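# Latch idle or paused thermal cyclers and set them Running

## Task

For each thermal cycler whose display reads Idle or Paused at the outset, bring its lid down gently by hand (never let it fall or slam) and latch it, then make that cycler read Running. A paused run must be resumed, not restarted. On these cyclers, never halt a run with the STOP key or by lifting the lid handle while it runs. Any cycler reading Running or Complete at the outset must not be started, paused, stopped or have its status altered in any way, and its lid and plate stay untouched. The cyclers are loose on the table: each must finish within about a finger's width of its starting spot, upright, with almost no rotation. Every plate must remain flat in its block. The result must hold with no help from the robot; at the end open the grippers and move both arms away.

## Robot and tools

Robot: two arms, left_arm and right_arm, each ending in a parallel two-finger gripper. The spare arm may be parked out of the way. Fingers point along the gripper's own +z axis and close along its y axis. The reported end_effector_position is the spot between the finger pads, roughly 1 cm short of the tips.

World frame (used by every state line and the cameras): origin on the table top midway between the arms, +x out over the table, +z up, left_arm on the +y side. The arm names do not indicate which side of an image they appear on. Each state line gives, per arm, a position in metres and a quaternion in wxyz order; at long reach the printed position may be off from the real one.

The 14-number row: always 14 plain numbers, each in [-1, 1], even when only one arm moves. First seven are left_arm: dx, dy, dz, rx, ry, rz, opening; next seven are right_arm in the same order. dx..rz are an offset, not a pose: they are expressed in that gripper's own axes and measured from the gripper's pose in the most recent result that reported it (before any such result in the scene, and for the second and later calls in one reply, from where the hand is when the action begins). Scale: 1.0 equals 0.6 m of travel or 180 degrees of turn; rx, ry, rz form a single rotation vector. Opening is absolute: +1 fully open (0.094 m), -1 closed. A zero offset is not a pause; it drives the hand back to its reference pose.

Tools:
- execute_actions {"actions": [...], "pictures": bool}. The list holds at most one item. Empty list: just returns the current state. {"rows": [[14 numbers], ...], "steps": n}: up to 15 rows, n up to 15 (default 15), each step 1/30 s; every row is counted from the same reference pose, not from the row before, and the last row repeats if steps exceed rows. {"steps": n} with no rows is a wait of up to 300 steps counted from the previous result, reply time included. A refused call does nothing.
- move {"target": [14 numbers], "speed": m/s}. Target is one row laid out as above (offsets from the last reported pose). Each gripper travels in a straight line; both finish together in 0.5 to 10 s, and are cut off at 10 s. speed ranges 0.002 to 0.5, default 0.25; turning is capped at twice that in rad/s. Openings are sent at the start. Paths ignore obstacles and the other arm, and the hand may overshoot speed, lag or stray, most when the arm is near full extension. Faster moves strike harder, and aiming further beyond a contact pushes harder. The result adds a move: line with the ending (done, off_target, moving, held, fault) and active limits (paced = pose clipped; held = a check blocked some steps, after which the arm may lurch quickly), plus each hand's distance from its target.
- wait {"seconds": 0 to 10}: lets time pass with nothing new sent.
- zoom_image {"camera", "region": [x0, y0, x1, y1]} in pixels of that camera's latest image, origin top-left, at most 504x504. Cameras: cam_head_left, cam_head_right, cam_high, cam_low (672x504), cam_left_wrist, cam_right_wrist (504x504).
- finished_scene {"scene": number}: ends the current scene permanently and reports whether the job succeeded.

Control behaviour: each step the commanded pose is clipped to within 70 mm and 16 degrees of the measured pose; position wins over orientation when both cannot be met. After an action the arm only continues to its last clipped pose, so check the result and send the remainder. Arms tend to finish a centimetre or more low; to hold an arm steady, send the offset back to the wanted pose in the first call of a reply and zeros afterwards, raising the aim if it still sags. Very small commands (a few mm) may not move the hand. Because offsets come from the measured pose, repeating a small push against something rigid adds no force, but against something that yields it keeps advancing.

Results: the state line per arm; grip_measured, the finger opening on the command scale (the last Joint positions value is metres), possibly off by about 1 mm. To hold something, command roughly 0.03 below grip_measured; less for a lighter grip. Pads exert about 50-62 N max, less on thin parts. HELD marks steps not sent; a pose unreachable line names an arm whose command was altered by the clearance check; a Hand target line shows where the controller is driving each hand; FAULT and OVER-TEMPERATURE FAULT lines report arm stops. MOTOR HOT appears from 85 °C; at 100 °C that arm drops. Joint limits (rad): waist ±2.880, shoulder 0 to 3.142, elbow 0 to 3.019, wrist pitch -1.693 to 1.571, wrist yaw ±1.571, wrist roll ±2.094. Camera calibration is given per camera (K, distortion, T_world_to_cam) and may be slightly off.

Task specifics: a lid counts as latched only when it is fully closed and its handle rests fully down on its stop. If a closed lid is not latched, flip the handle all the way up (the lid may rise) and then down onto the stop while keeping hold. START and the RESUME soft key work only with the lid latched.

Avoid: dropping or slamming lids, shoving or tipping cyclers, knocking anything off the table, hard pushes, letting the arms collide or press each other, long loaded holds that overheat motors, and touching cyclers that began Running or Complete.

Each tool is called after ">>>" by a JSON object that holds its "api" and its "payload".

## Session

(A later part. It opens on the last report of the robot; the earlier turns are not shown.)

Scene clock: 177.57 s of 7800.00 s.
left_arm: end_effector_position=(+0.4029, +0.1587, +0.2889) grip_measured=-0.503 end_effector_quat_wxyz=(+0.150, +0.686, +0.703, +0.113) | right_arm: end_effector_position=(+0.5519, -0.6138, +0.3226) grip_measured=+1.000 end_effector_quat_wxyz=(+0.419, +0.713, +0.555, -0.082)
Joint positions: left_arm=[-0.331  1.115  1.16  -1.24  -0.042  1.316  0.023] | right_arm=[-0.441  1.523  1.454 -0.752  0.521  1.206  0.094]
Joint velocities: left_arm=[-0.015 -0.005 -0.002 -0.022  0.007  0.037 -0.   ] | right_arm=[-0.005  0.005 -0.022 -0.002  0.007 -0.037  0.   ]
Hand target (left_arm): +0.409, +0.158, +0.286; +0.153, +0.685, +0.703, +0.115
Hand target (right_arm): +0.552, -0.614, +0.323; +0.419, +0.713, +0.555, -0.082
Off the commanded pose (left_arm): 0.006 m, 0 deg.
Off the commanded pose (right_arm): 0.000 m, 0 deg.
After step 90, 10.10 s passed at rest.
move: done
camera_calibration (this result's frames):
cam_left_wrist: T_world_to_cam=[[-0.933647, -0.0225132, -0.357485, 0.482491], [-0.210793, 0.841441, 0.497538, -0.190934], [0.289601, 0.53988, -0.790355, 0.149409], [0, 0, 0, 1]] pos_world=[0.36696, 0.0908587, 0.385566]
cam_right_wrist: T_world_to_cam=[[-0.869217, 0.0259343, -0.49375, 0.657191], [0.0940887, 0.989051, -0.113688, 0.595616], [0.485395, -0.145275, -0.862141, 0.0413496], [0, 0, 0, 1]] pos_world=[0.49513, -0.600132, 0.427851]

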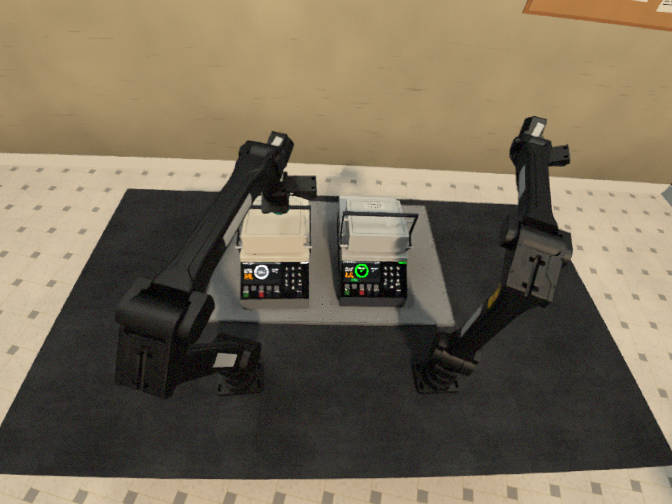

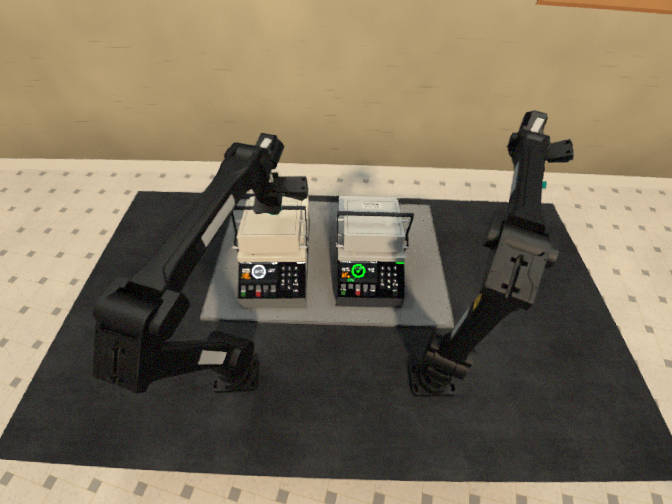

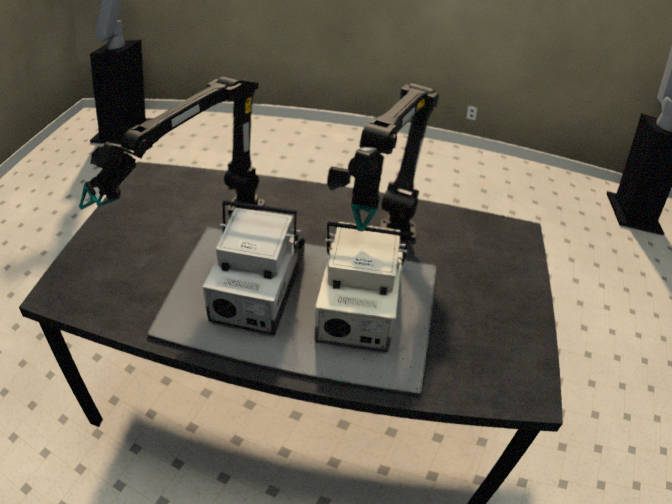

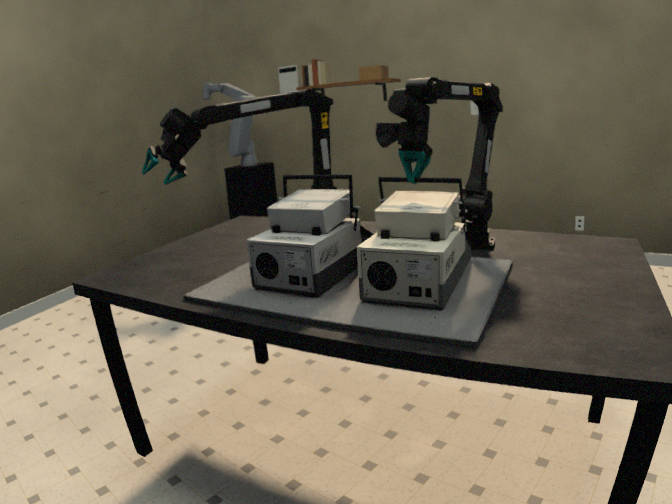

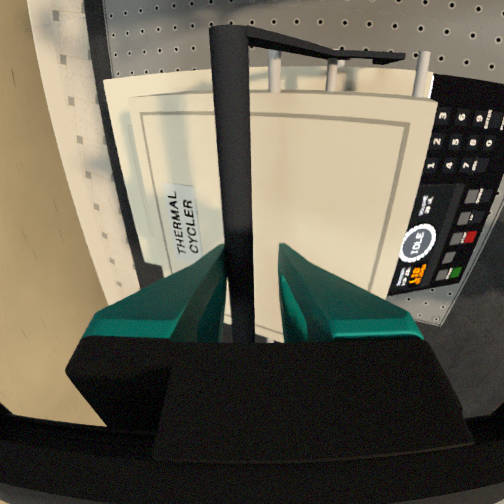

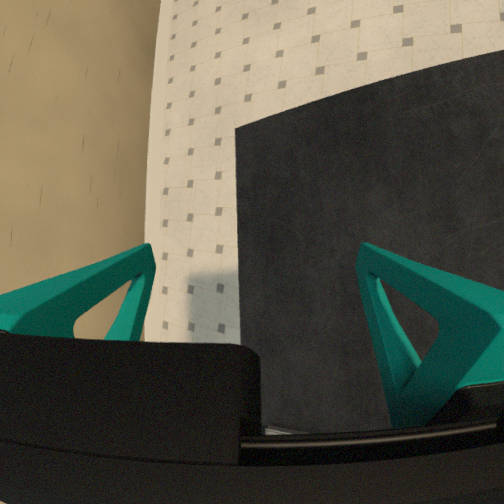

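>>> {"api": "move", "payload": {"target": [0,-0.10,-0.015,0,0,0,-0.78, 0,0,0,0,0,0,1], "speed": 0.02}}

Scene clock: 188.77 s of 7800.00 s.
left_arm: end_effector_position=(+0.3572, +0.1561, +0.2868) grip_measured=-0.768 end_effector_quat_wxyz=(+0.171, +0.681, +0.701, +0.125) | right_arm: end_effector_position=(+0.5519, -0.6138, +0.3226) grip_measured=+1.000 end_effector_quat_wxyz=(+0.419, +0.713, +0.555, -0.082)
Joint positions: left_arm=[-0.379  0.967  1.045 -1.227 -0.061  1.269  0.011] | right_arm=[-0.441  1.523  1.454 -0.752  0.521  1.206  0.094]
Joint velocities: left_arm=[ 0.005 -0.015 -0.017  0.037  0.022  0.007  0.   ] | right_arm=[ 0.005 -0.005  0.002  0.002 -0.022  0.022  0.   ]
Hand target (left_arm): +0.344, +0.157, +0.276; +0.150, +0.685, +0.704, +0.113
Hand target (right_arm): +0.552, -0.614, +0.323; +0.419, +0.713, +0.555, -0.082
Off the commanded pose (left_arm): 0.018 m, 3 deg.
Off the commanded pose (right_arm): 0.000 m, 0 deg.
After step 90, 4.93 s passed at rest.
move: off_target (left_arm)
camera_calibration (this result's frames):
cam_left_wrist: T_world_to_cam=[[-0.915679, -0.0298918, -0.400797, 0.446189], [-0.236041, 0.847126, 0.476091, -0.183071], [0.325294, 0.530551, -0.782751, 0.148827], [0, 0, 0, 1]] pos_world=[0.316941, 0.0894613, 0.382484]
cam_right_wrist: T_world_to_cam=[[-0.869217, 0.0259343, -0.49375, 0.657191], [0.0940887, 0.989051, -0.113688, 0.595616], [0.485395, -0.145275, -0.862141, 0.0413496], [0, 0, 0, 1]] pos_world=[0.49513, -0.600132, 0.427851]

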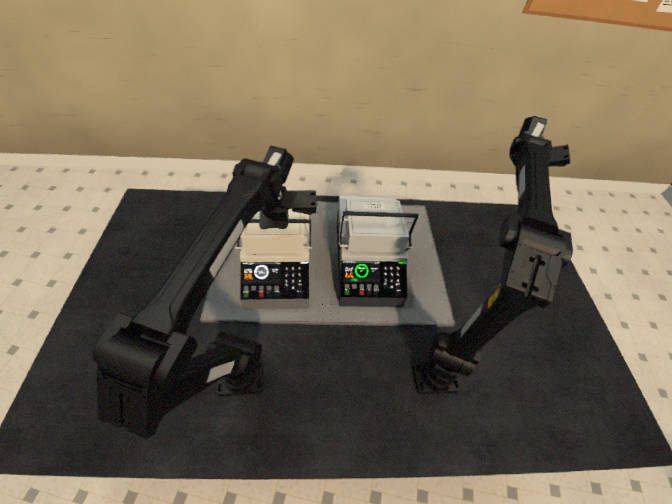

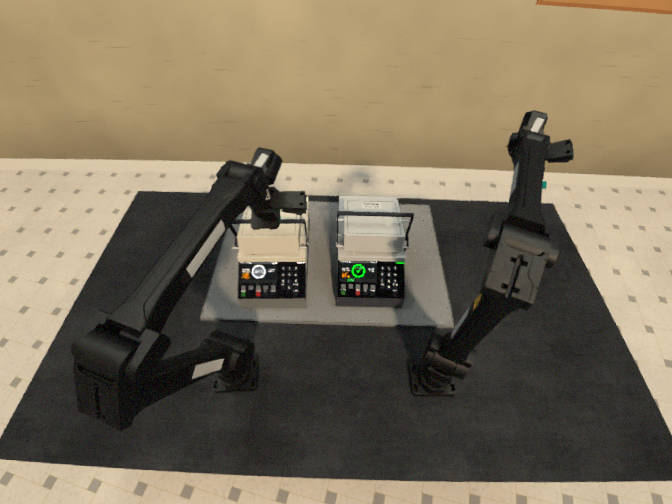

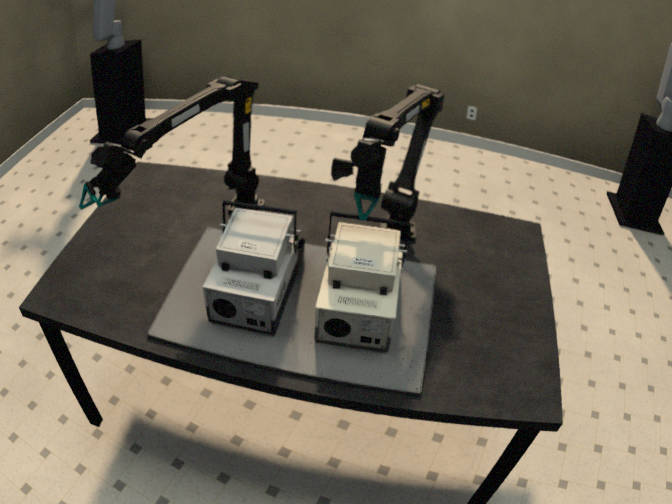

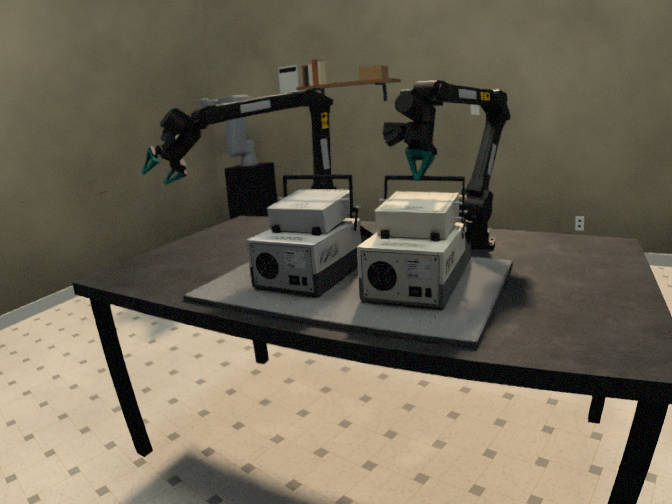

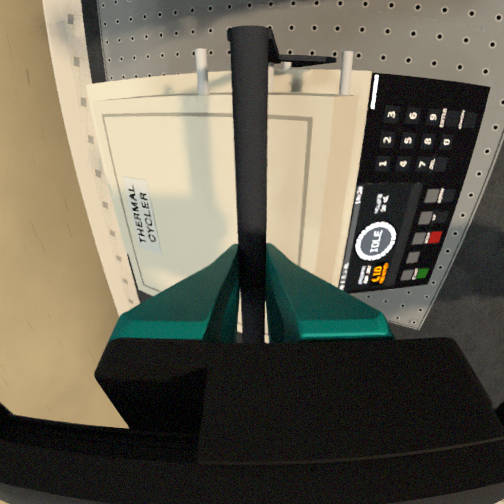

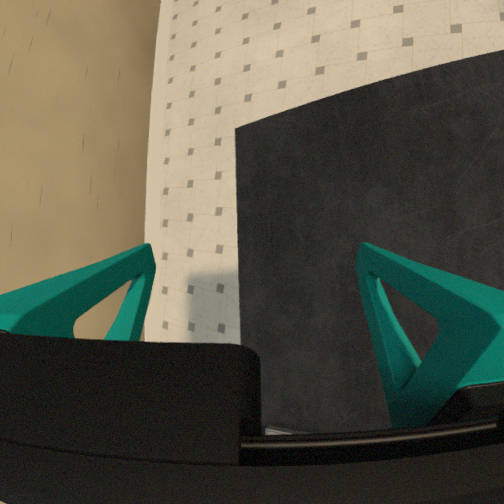

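>>> {"api": "move", "payload": {"target": [0,-0.08,-0.005,0,0,0,-0.78, 0,0,0,0,0,0,1], "speed": 0.02}}

Scene clock: 197.63 s of 7800.00 s.
left_arm: end_effector_position=(+0.3301, +0.1545, +0.2714) grip_measured=-0.768 end_effector_quat_wxyz=(+0.177, +0.677, +0.702, +0.133) | right_arm: end_effector_position=(+0.5519, -0.6138, +0.3226) grip_measured=+1.000 end_effector_quat_wxyz=(+0.419, +0.713, +0.555, -0.082)
Joint positions: left_arm=[-0.423  0.88   0.953 -1.205 -0.089  1.225  0.011] | right_arm=[-0.441  1.523  1.454 -0.752  0.521  1.206  0.094]
Joint velocities: left_arm=[-0.005 -0.024  0.012 -0.017  0.037  0.037 -0.002] | right_arm=[-0.005 -0.005  0.017 -0.027 -0.007 -0.007  0.   ]
Hand target (left_arm): +0.313, +0.155, +0.270; +0.171, +0.681, +0.701, +0.125
Hand target (right_arm): +0.552, -0.614, +0.323; +0.419, +0.713, +0.555, -0.082
Off the commanded pose (left_arm): 0.018 m, 1 deg.
Off the commanded pose (right_arm): 0.000 m, 0 deg.
After step 90, 3.23 s passed at rest.
move: off_target (left_arm)
camera_calibration (this result's frames):
cam_left_wrist: T_world_to_cam=[[-0.906973, -0.0356497, -0.419677, 0.418223], [-0.25171, 0.844781, 0.472215, -0.174187], [0.337701, 0.533924, -0.775167, 0.139851], [0, 0, 0, 1]] pos_world=[0.288244, 0.0873892, 0.36618]
cam_right_wrist: T_world_to_cam=[[-0.869217, 0.0259343, -0.49375, 0.657191], [0.0940887, 0.989051, -0.113688, 0.595616], [0.485395, -0.145275, -0.862141, 0.0413496], [0, 0, 0, 1]] pos_world=[0.49513, -0.600132, 0.427851]

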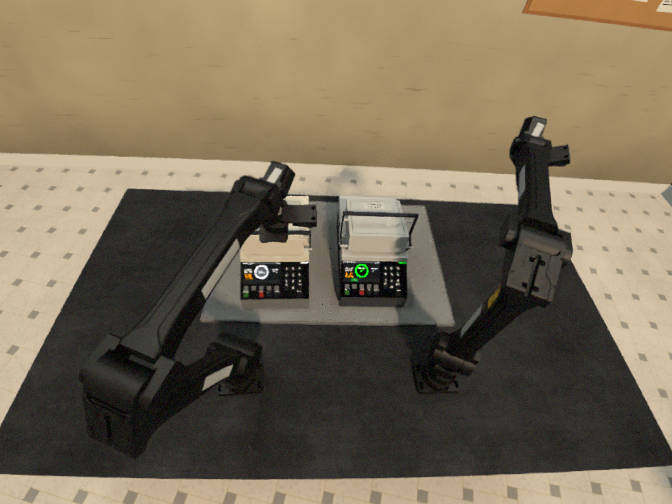

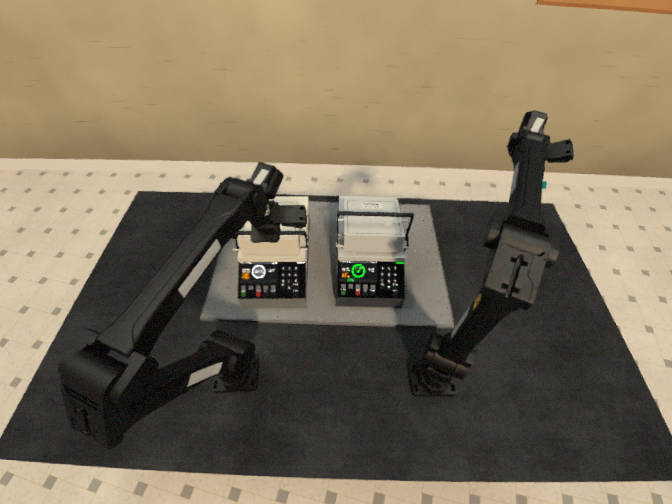

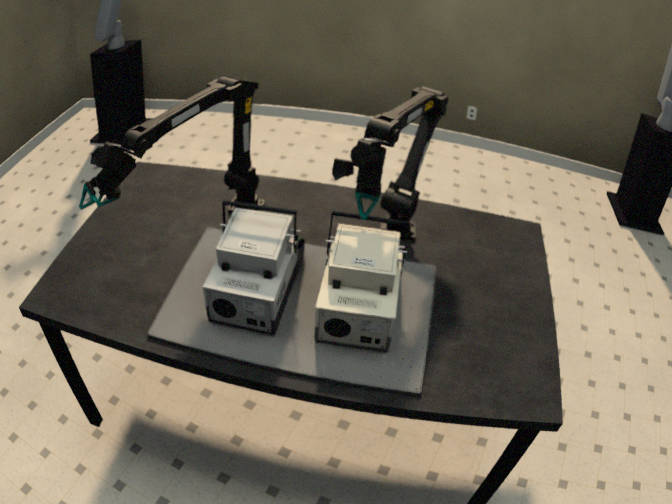

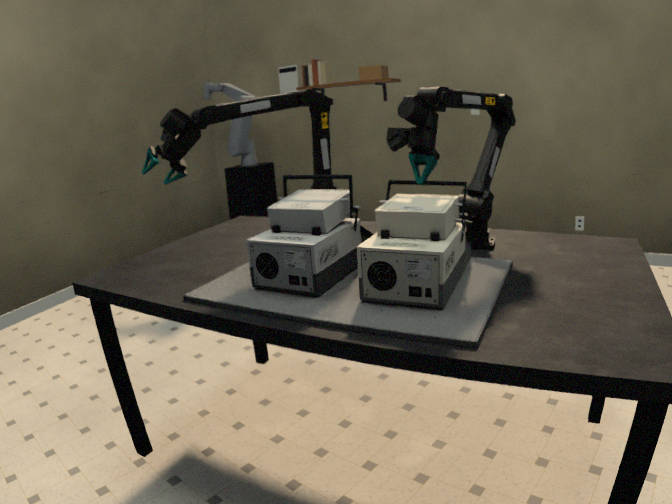

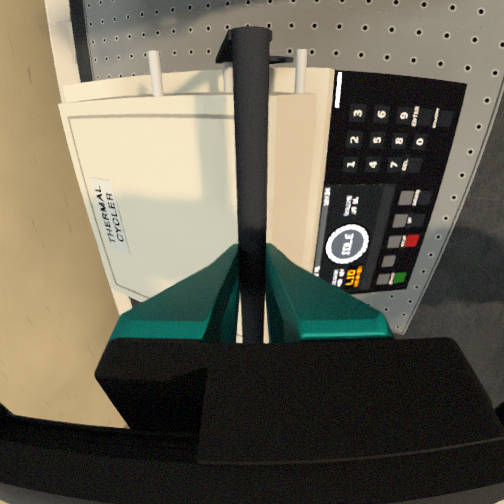

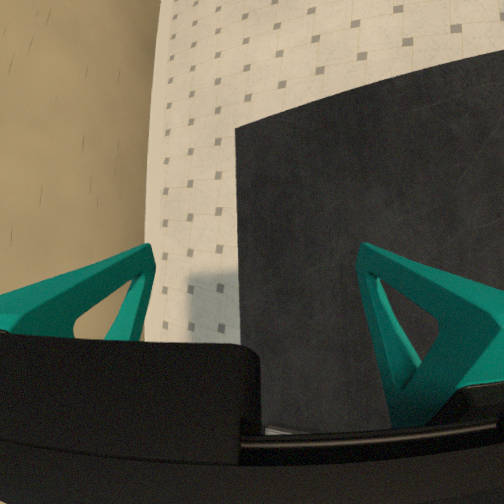

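>>> {"api": "move", "payload": {"target": [0,-0.093,0.022,0,0,0,-0.78, 0,0,0,0,0,0,1], "speed": 0.02}}

Scene clock: 206.33 s of 7800.00 s.
left_arm: end_effector_position=(+0.3037, +0.1524, +0.2431) grip_measured=-0.768 end_effector_quat_wxyz=(+0.188, +0.671, +0.702, +0.147) | right_arm: end_effector_position=(+0.5519, -0.6138, +0.3226) grip_measured=+1.000 end_effector_quat_wxyz=(+0.419, +0.713, +0.555, -0.082)
Joint positions: left_arm=[-0.485  0.784  0.825 -1.146 -0.134  1.165  0.011] | right_arm=[-0.441  1.523  1.454 -0.752  0.521  1.206  0.094]
Joint velocities: left_arm=[-0.015  0.005  0.012  0.002 -0.066 -0.095 -0.   ] | right_arm=[ 0.005  0.015 -0.017 -0.002  0.022  0.051  0.   ]
Hand target (left_arm): +0.287, +0.151, +0.236; +0.177, +0.677, +0.702, +0.133
Hand target (right_arm): +0.552, -0.614, +0.323; +0.419, +0.713, +0.555, -0.082
Off the commanded pose (left_arm): 0.020 m, 2 deg.
Off the commanded pose (right_arm): 0.000 m, 0 deg.
After step 90, 2.57 s passed at rest.
move: off_target (left_arm)
camera_calibration (this result's frames):
cam_left_wrist: T_world_to_cam=[[-0.890732, -0.045101, -0.452286, 0.386801], [-0.278134, 0.841103, 0.463883, -0.155105], [0.359497, 0.538992, -0.761741, 0.117302], [0, 0, 0, 1]] pos_world=[0.259227, 0.0846792, 0.336249]
cam_right_wrist: T_world_to_cam=[[-0.869217, 0.0259343, -0.49375, 0.657191], [0.0940887, 0.989051, -0.113688, 0.595616], [0.485395, -0.145275, -0.862141, 0.0413496], [0, 0, 0, 1]] pos_world=[0.49513, -0.600132, 0.427851]

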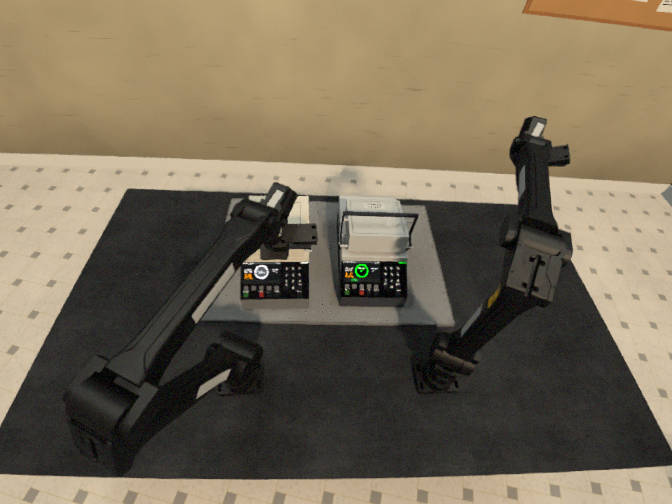

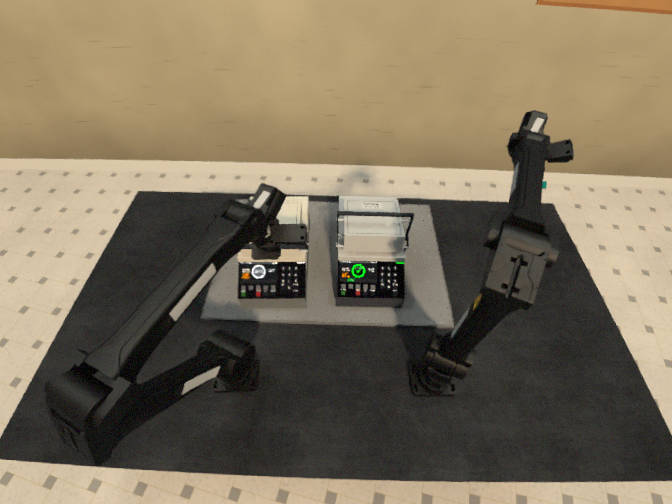

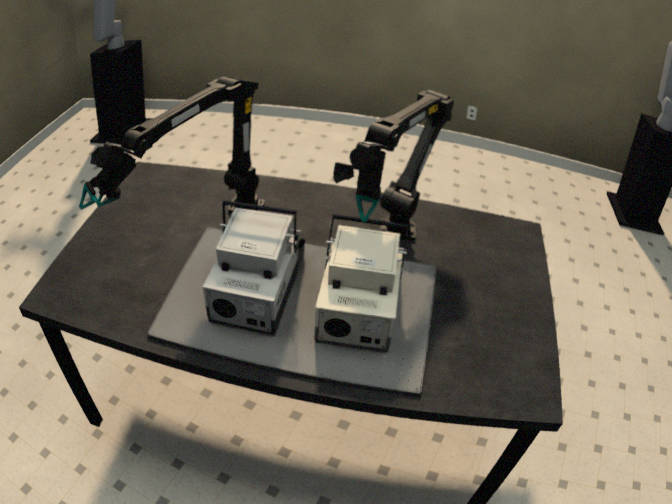

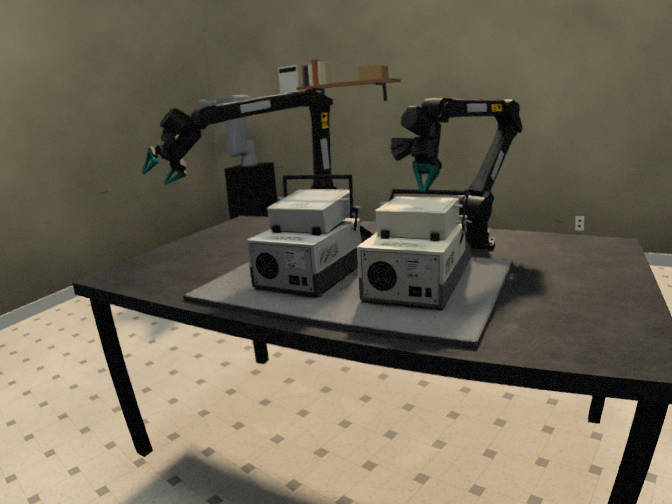

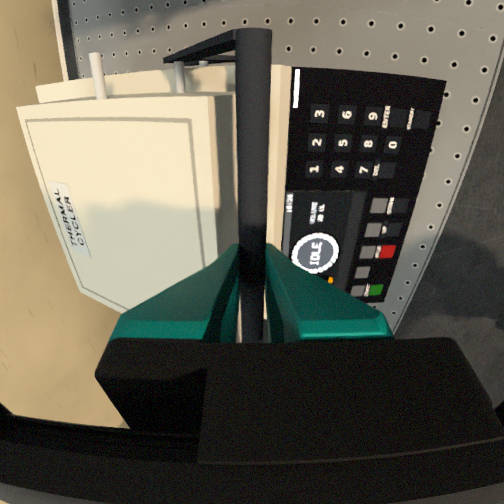

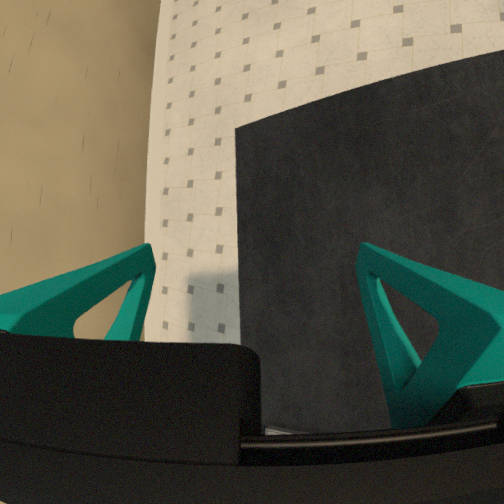

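>>> {"api": "move", "payload": {"target": [0,-0.064,0.06,0,0,0,-0.78, 0,0,0,0,0,0,1], "speed": 0.02}}

Scene clock: 214.37 s of 7800.00 s.
left_arm: end_effector_position=(+0.2893, +0.1510, +0.2042) grip_measured=-0.769 end_effector_quat_wxyz=(+0.193, +0.671, +0.700, +0.152) | right_arm: end_effector_position=(+0.5519, -0.6138, +0.3226) grip_measured=+1.000 end_effector_quat_wxyz=(+0.419, +0.713, +0.555, -0.082)
Joint positions: left_arm=[-0.523  0.735  0.699 -1.061 -0.157  1.136  0.011] | right_arm=[-0.441  1.523  1.454 -0.752  0.521  1.206  0.094]
Joint velocities: left_arm=[-0.005 -0.005  0.027  0.002 -0.022 -0.037  0.   ] | right_arm=[ 0.015 -0.005  0.002  0.017  0.007  0.007  0.   ]
Hand target (left_arm): +0.287, +0.149, +0.194; +0.188, +0.671, +0.702, +0.146
Hand target (right_arm): +0.552, -0.614, +0.323; +0.419, +0.713, +0.555, -0.082
Off the commanded pose (left_arm): 0.011 m, 1 deg.
Off the commanded pose (right_arm): 0.000 m, 0 deg.
After step 90, 2.17 s passed at rest.
move: off_target (left_arm)
camera_calibration (this result's frames):
cam_left_wrist: T_world_to_cam=[[-0.884163, -0.0426915, -0.465223, 0.356723], [-0.283262, 0.840878, 0.46118, -0.13775], [0.371507, 0.539539, -0.755566, 0.088721], [0, 0, 0, 1]] pos_world=[0.243422, 0.0831919, 0.296518]
cam_right_wrist: T_world_to_cam=[[-0.869217, 0.0259343, -0.49375, 0.657191], [0.0940887, 0.989051, -0.113688, 0.595616], [0.485395, -0.145275, -0.862141, 0.0413496], [0, 0, 0, 1]] pos_world=[0.49513, -0.600132, 0.427851]

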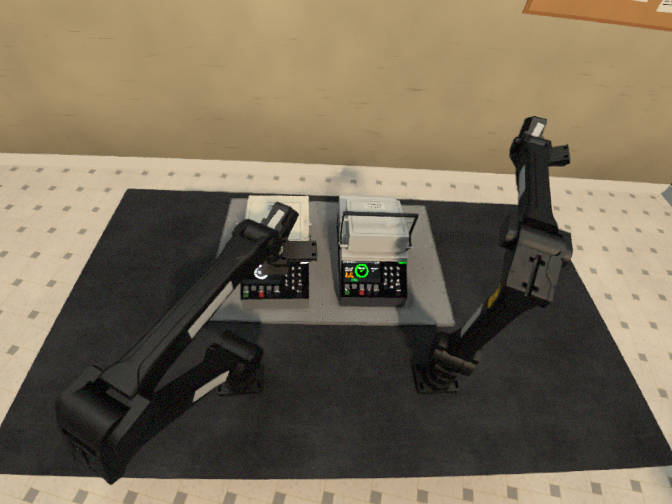

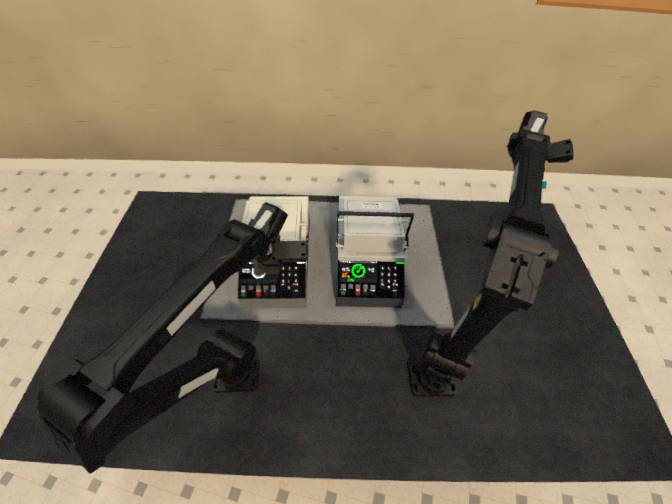

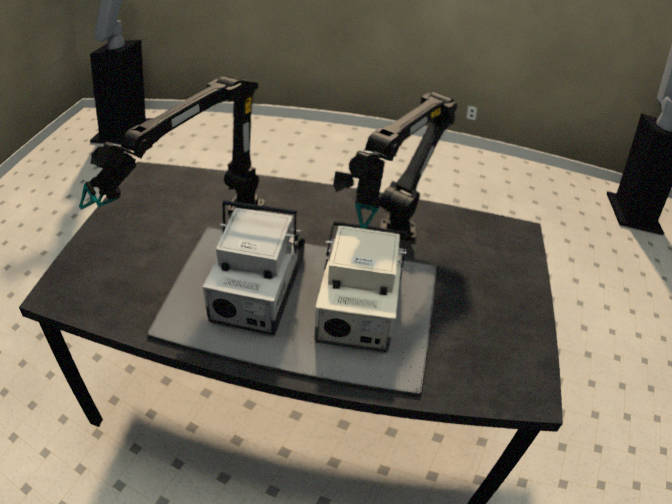

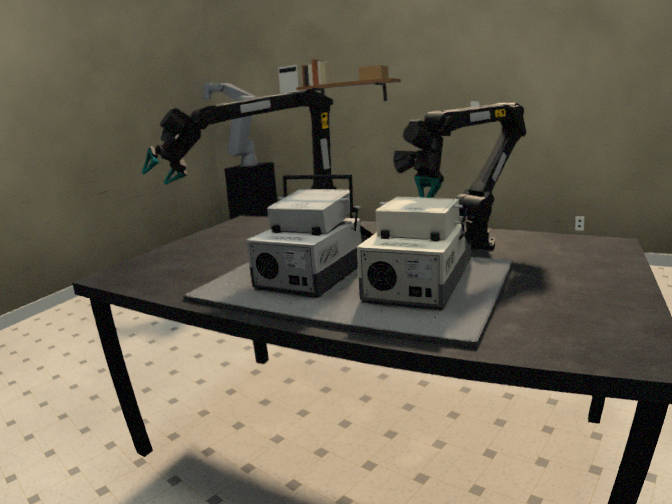

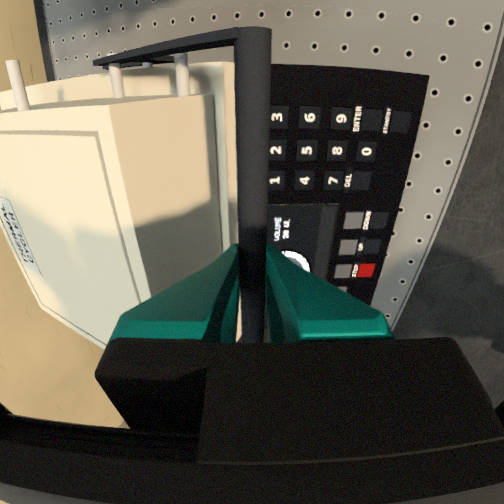

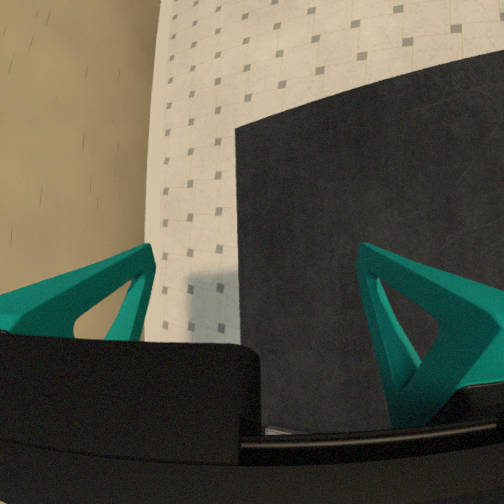

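>>> {"api": "move", "payload": {"target": [0,-0.035,0.066,0,0,0,-0.78, 0,0,0,0,0,0,1], "speed": 0.02}}

>>> {"api": "zoom_image", "payload": {"camera": "cam_head_right", "region": [210,190,430,320]}}

Scene clock: 220.70 s of 7800.00 s.
left_arm: end_effector_position=(+0.2890, +0.1511, +0.2020) grip_measured=-0.769 end_effector_quat_wxyz=(+0.223, +0.664, +0.694, +0.167) | right_arm: end_effector_position=(+0.5519, -0.6138, +0.3226) grip_measured=+1.000 end_effector_quat_wxyz=(+0.419, +0.713, +0.555, -0.082)
Joint positions: left_arm=[-0.529  0.685  0.653 -0.997 -0.167  1.136  0.011] | right_arm=[-0.441  1.523  1.454 -0.752  0.521  1.206  0.094]
Joint velocities: left_arm=[-0.005  0.005 -0.007 -0.007  0.022  0.051  0.   ] | right_arm=[-0.024  0.015 -0.007  0.012 -0.007  0.022  0.   ]
Hand target (left_arm): +0.285, +0.150, +0.162; +0.193, +0.671, +0.700, +0.152
Hand target (right_arm): +0.552, -0.614, +0.323; +0.419, +0.713, +0.555, -0.082
Off the commanded pose (left_arm): 0.043 m, 4 deg.
Off the commanded pose (right_arm): 0.000 m, 0 deg.
After step 90, 0.87 s passed at rest.
move: off_target (left_arm)
camera_calibration (this result's frames):
cam_left_wrist: T_world_to_cam=[[-0.851419, -0.0516771, -0.521934, 0.358778], [-0.311434, 0.850518, 0.423825, -0.122691], [0.422013, 0.523401, -0.740241, 0.0719155], [0, 0, 0, 1]] pos_world=[0.236911, 0.0852505, 0.292493]
cam_right_wrist: T_world_to_cam=[[-0.869217, 0.0259343, -0.49375, 0.657191], [0.0940887, 0.989051, -0.113688, 0.595616], [0.485395, -0.145275, -0.862141, 0.0413496], [0, 0, 0, 1]] pos_world=[0.49513, -0.600132, 0.427851]

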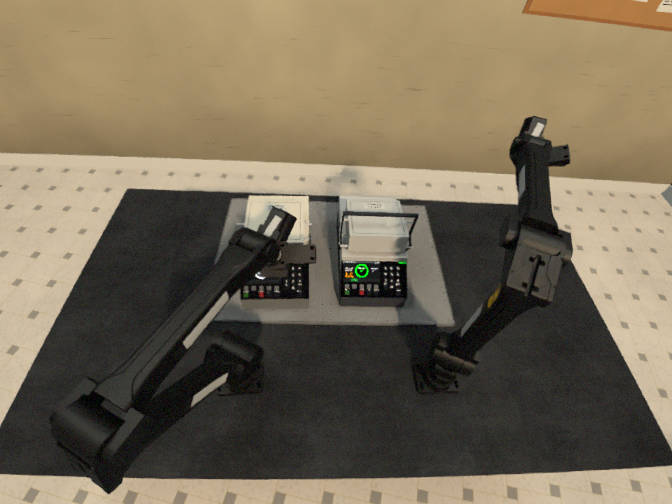

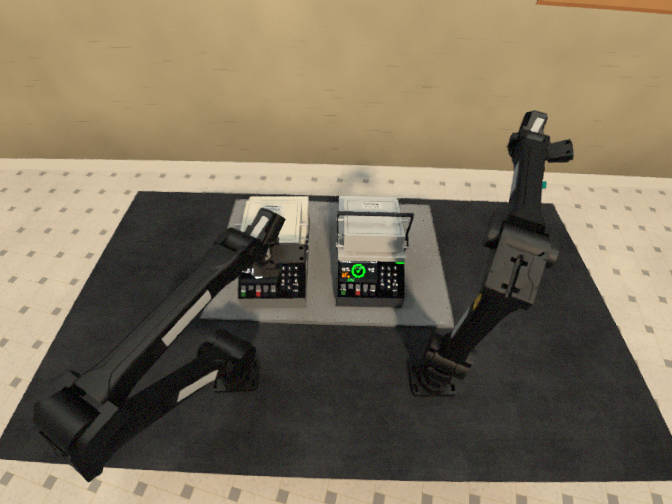

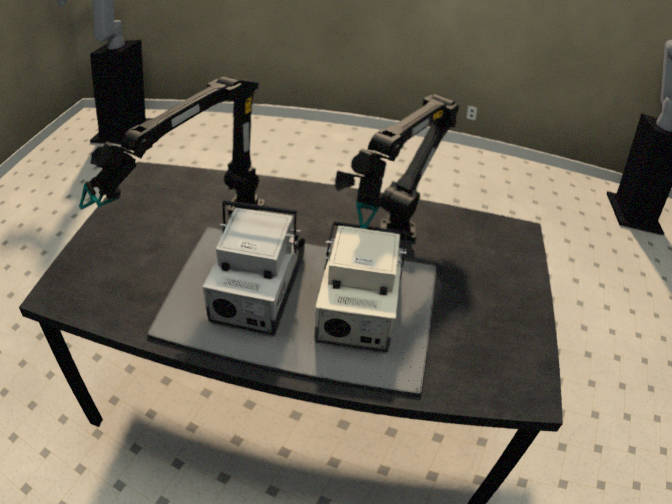

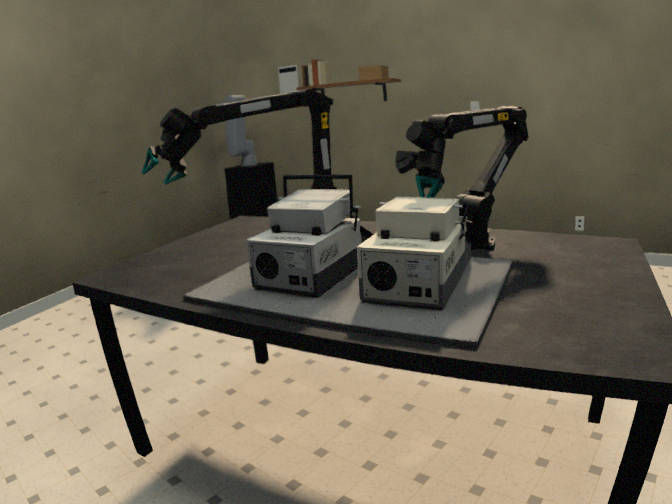

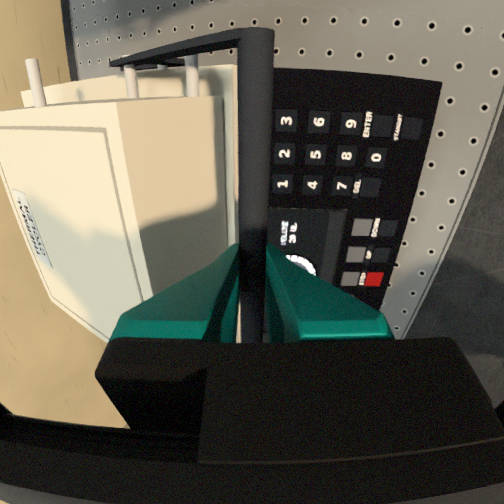

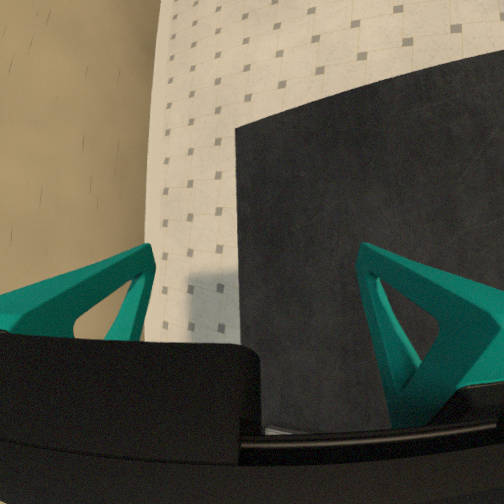

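Region (210, 190, 430, 320) of cam_head_right's 672x504 image, scaled by 2.291, with more detail than that image has; it fills the top 298 rows of this view, and the rest is white.

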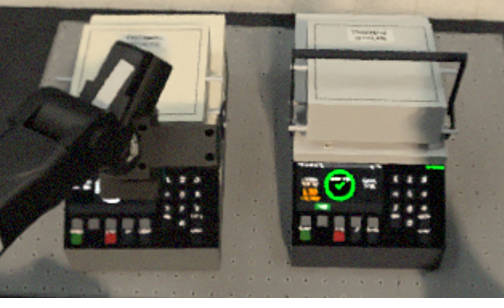

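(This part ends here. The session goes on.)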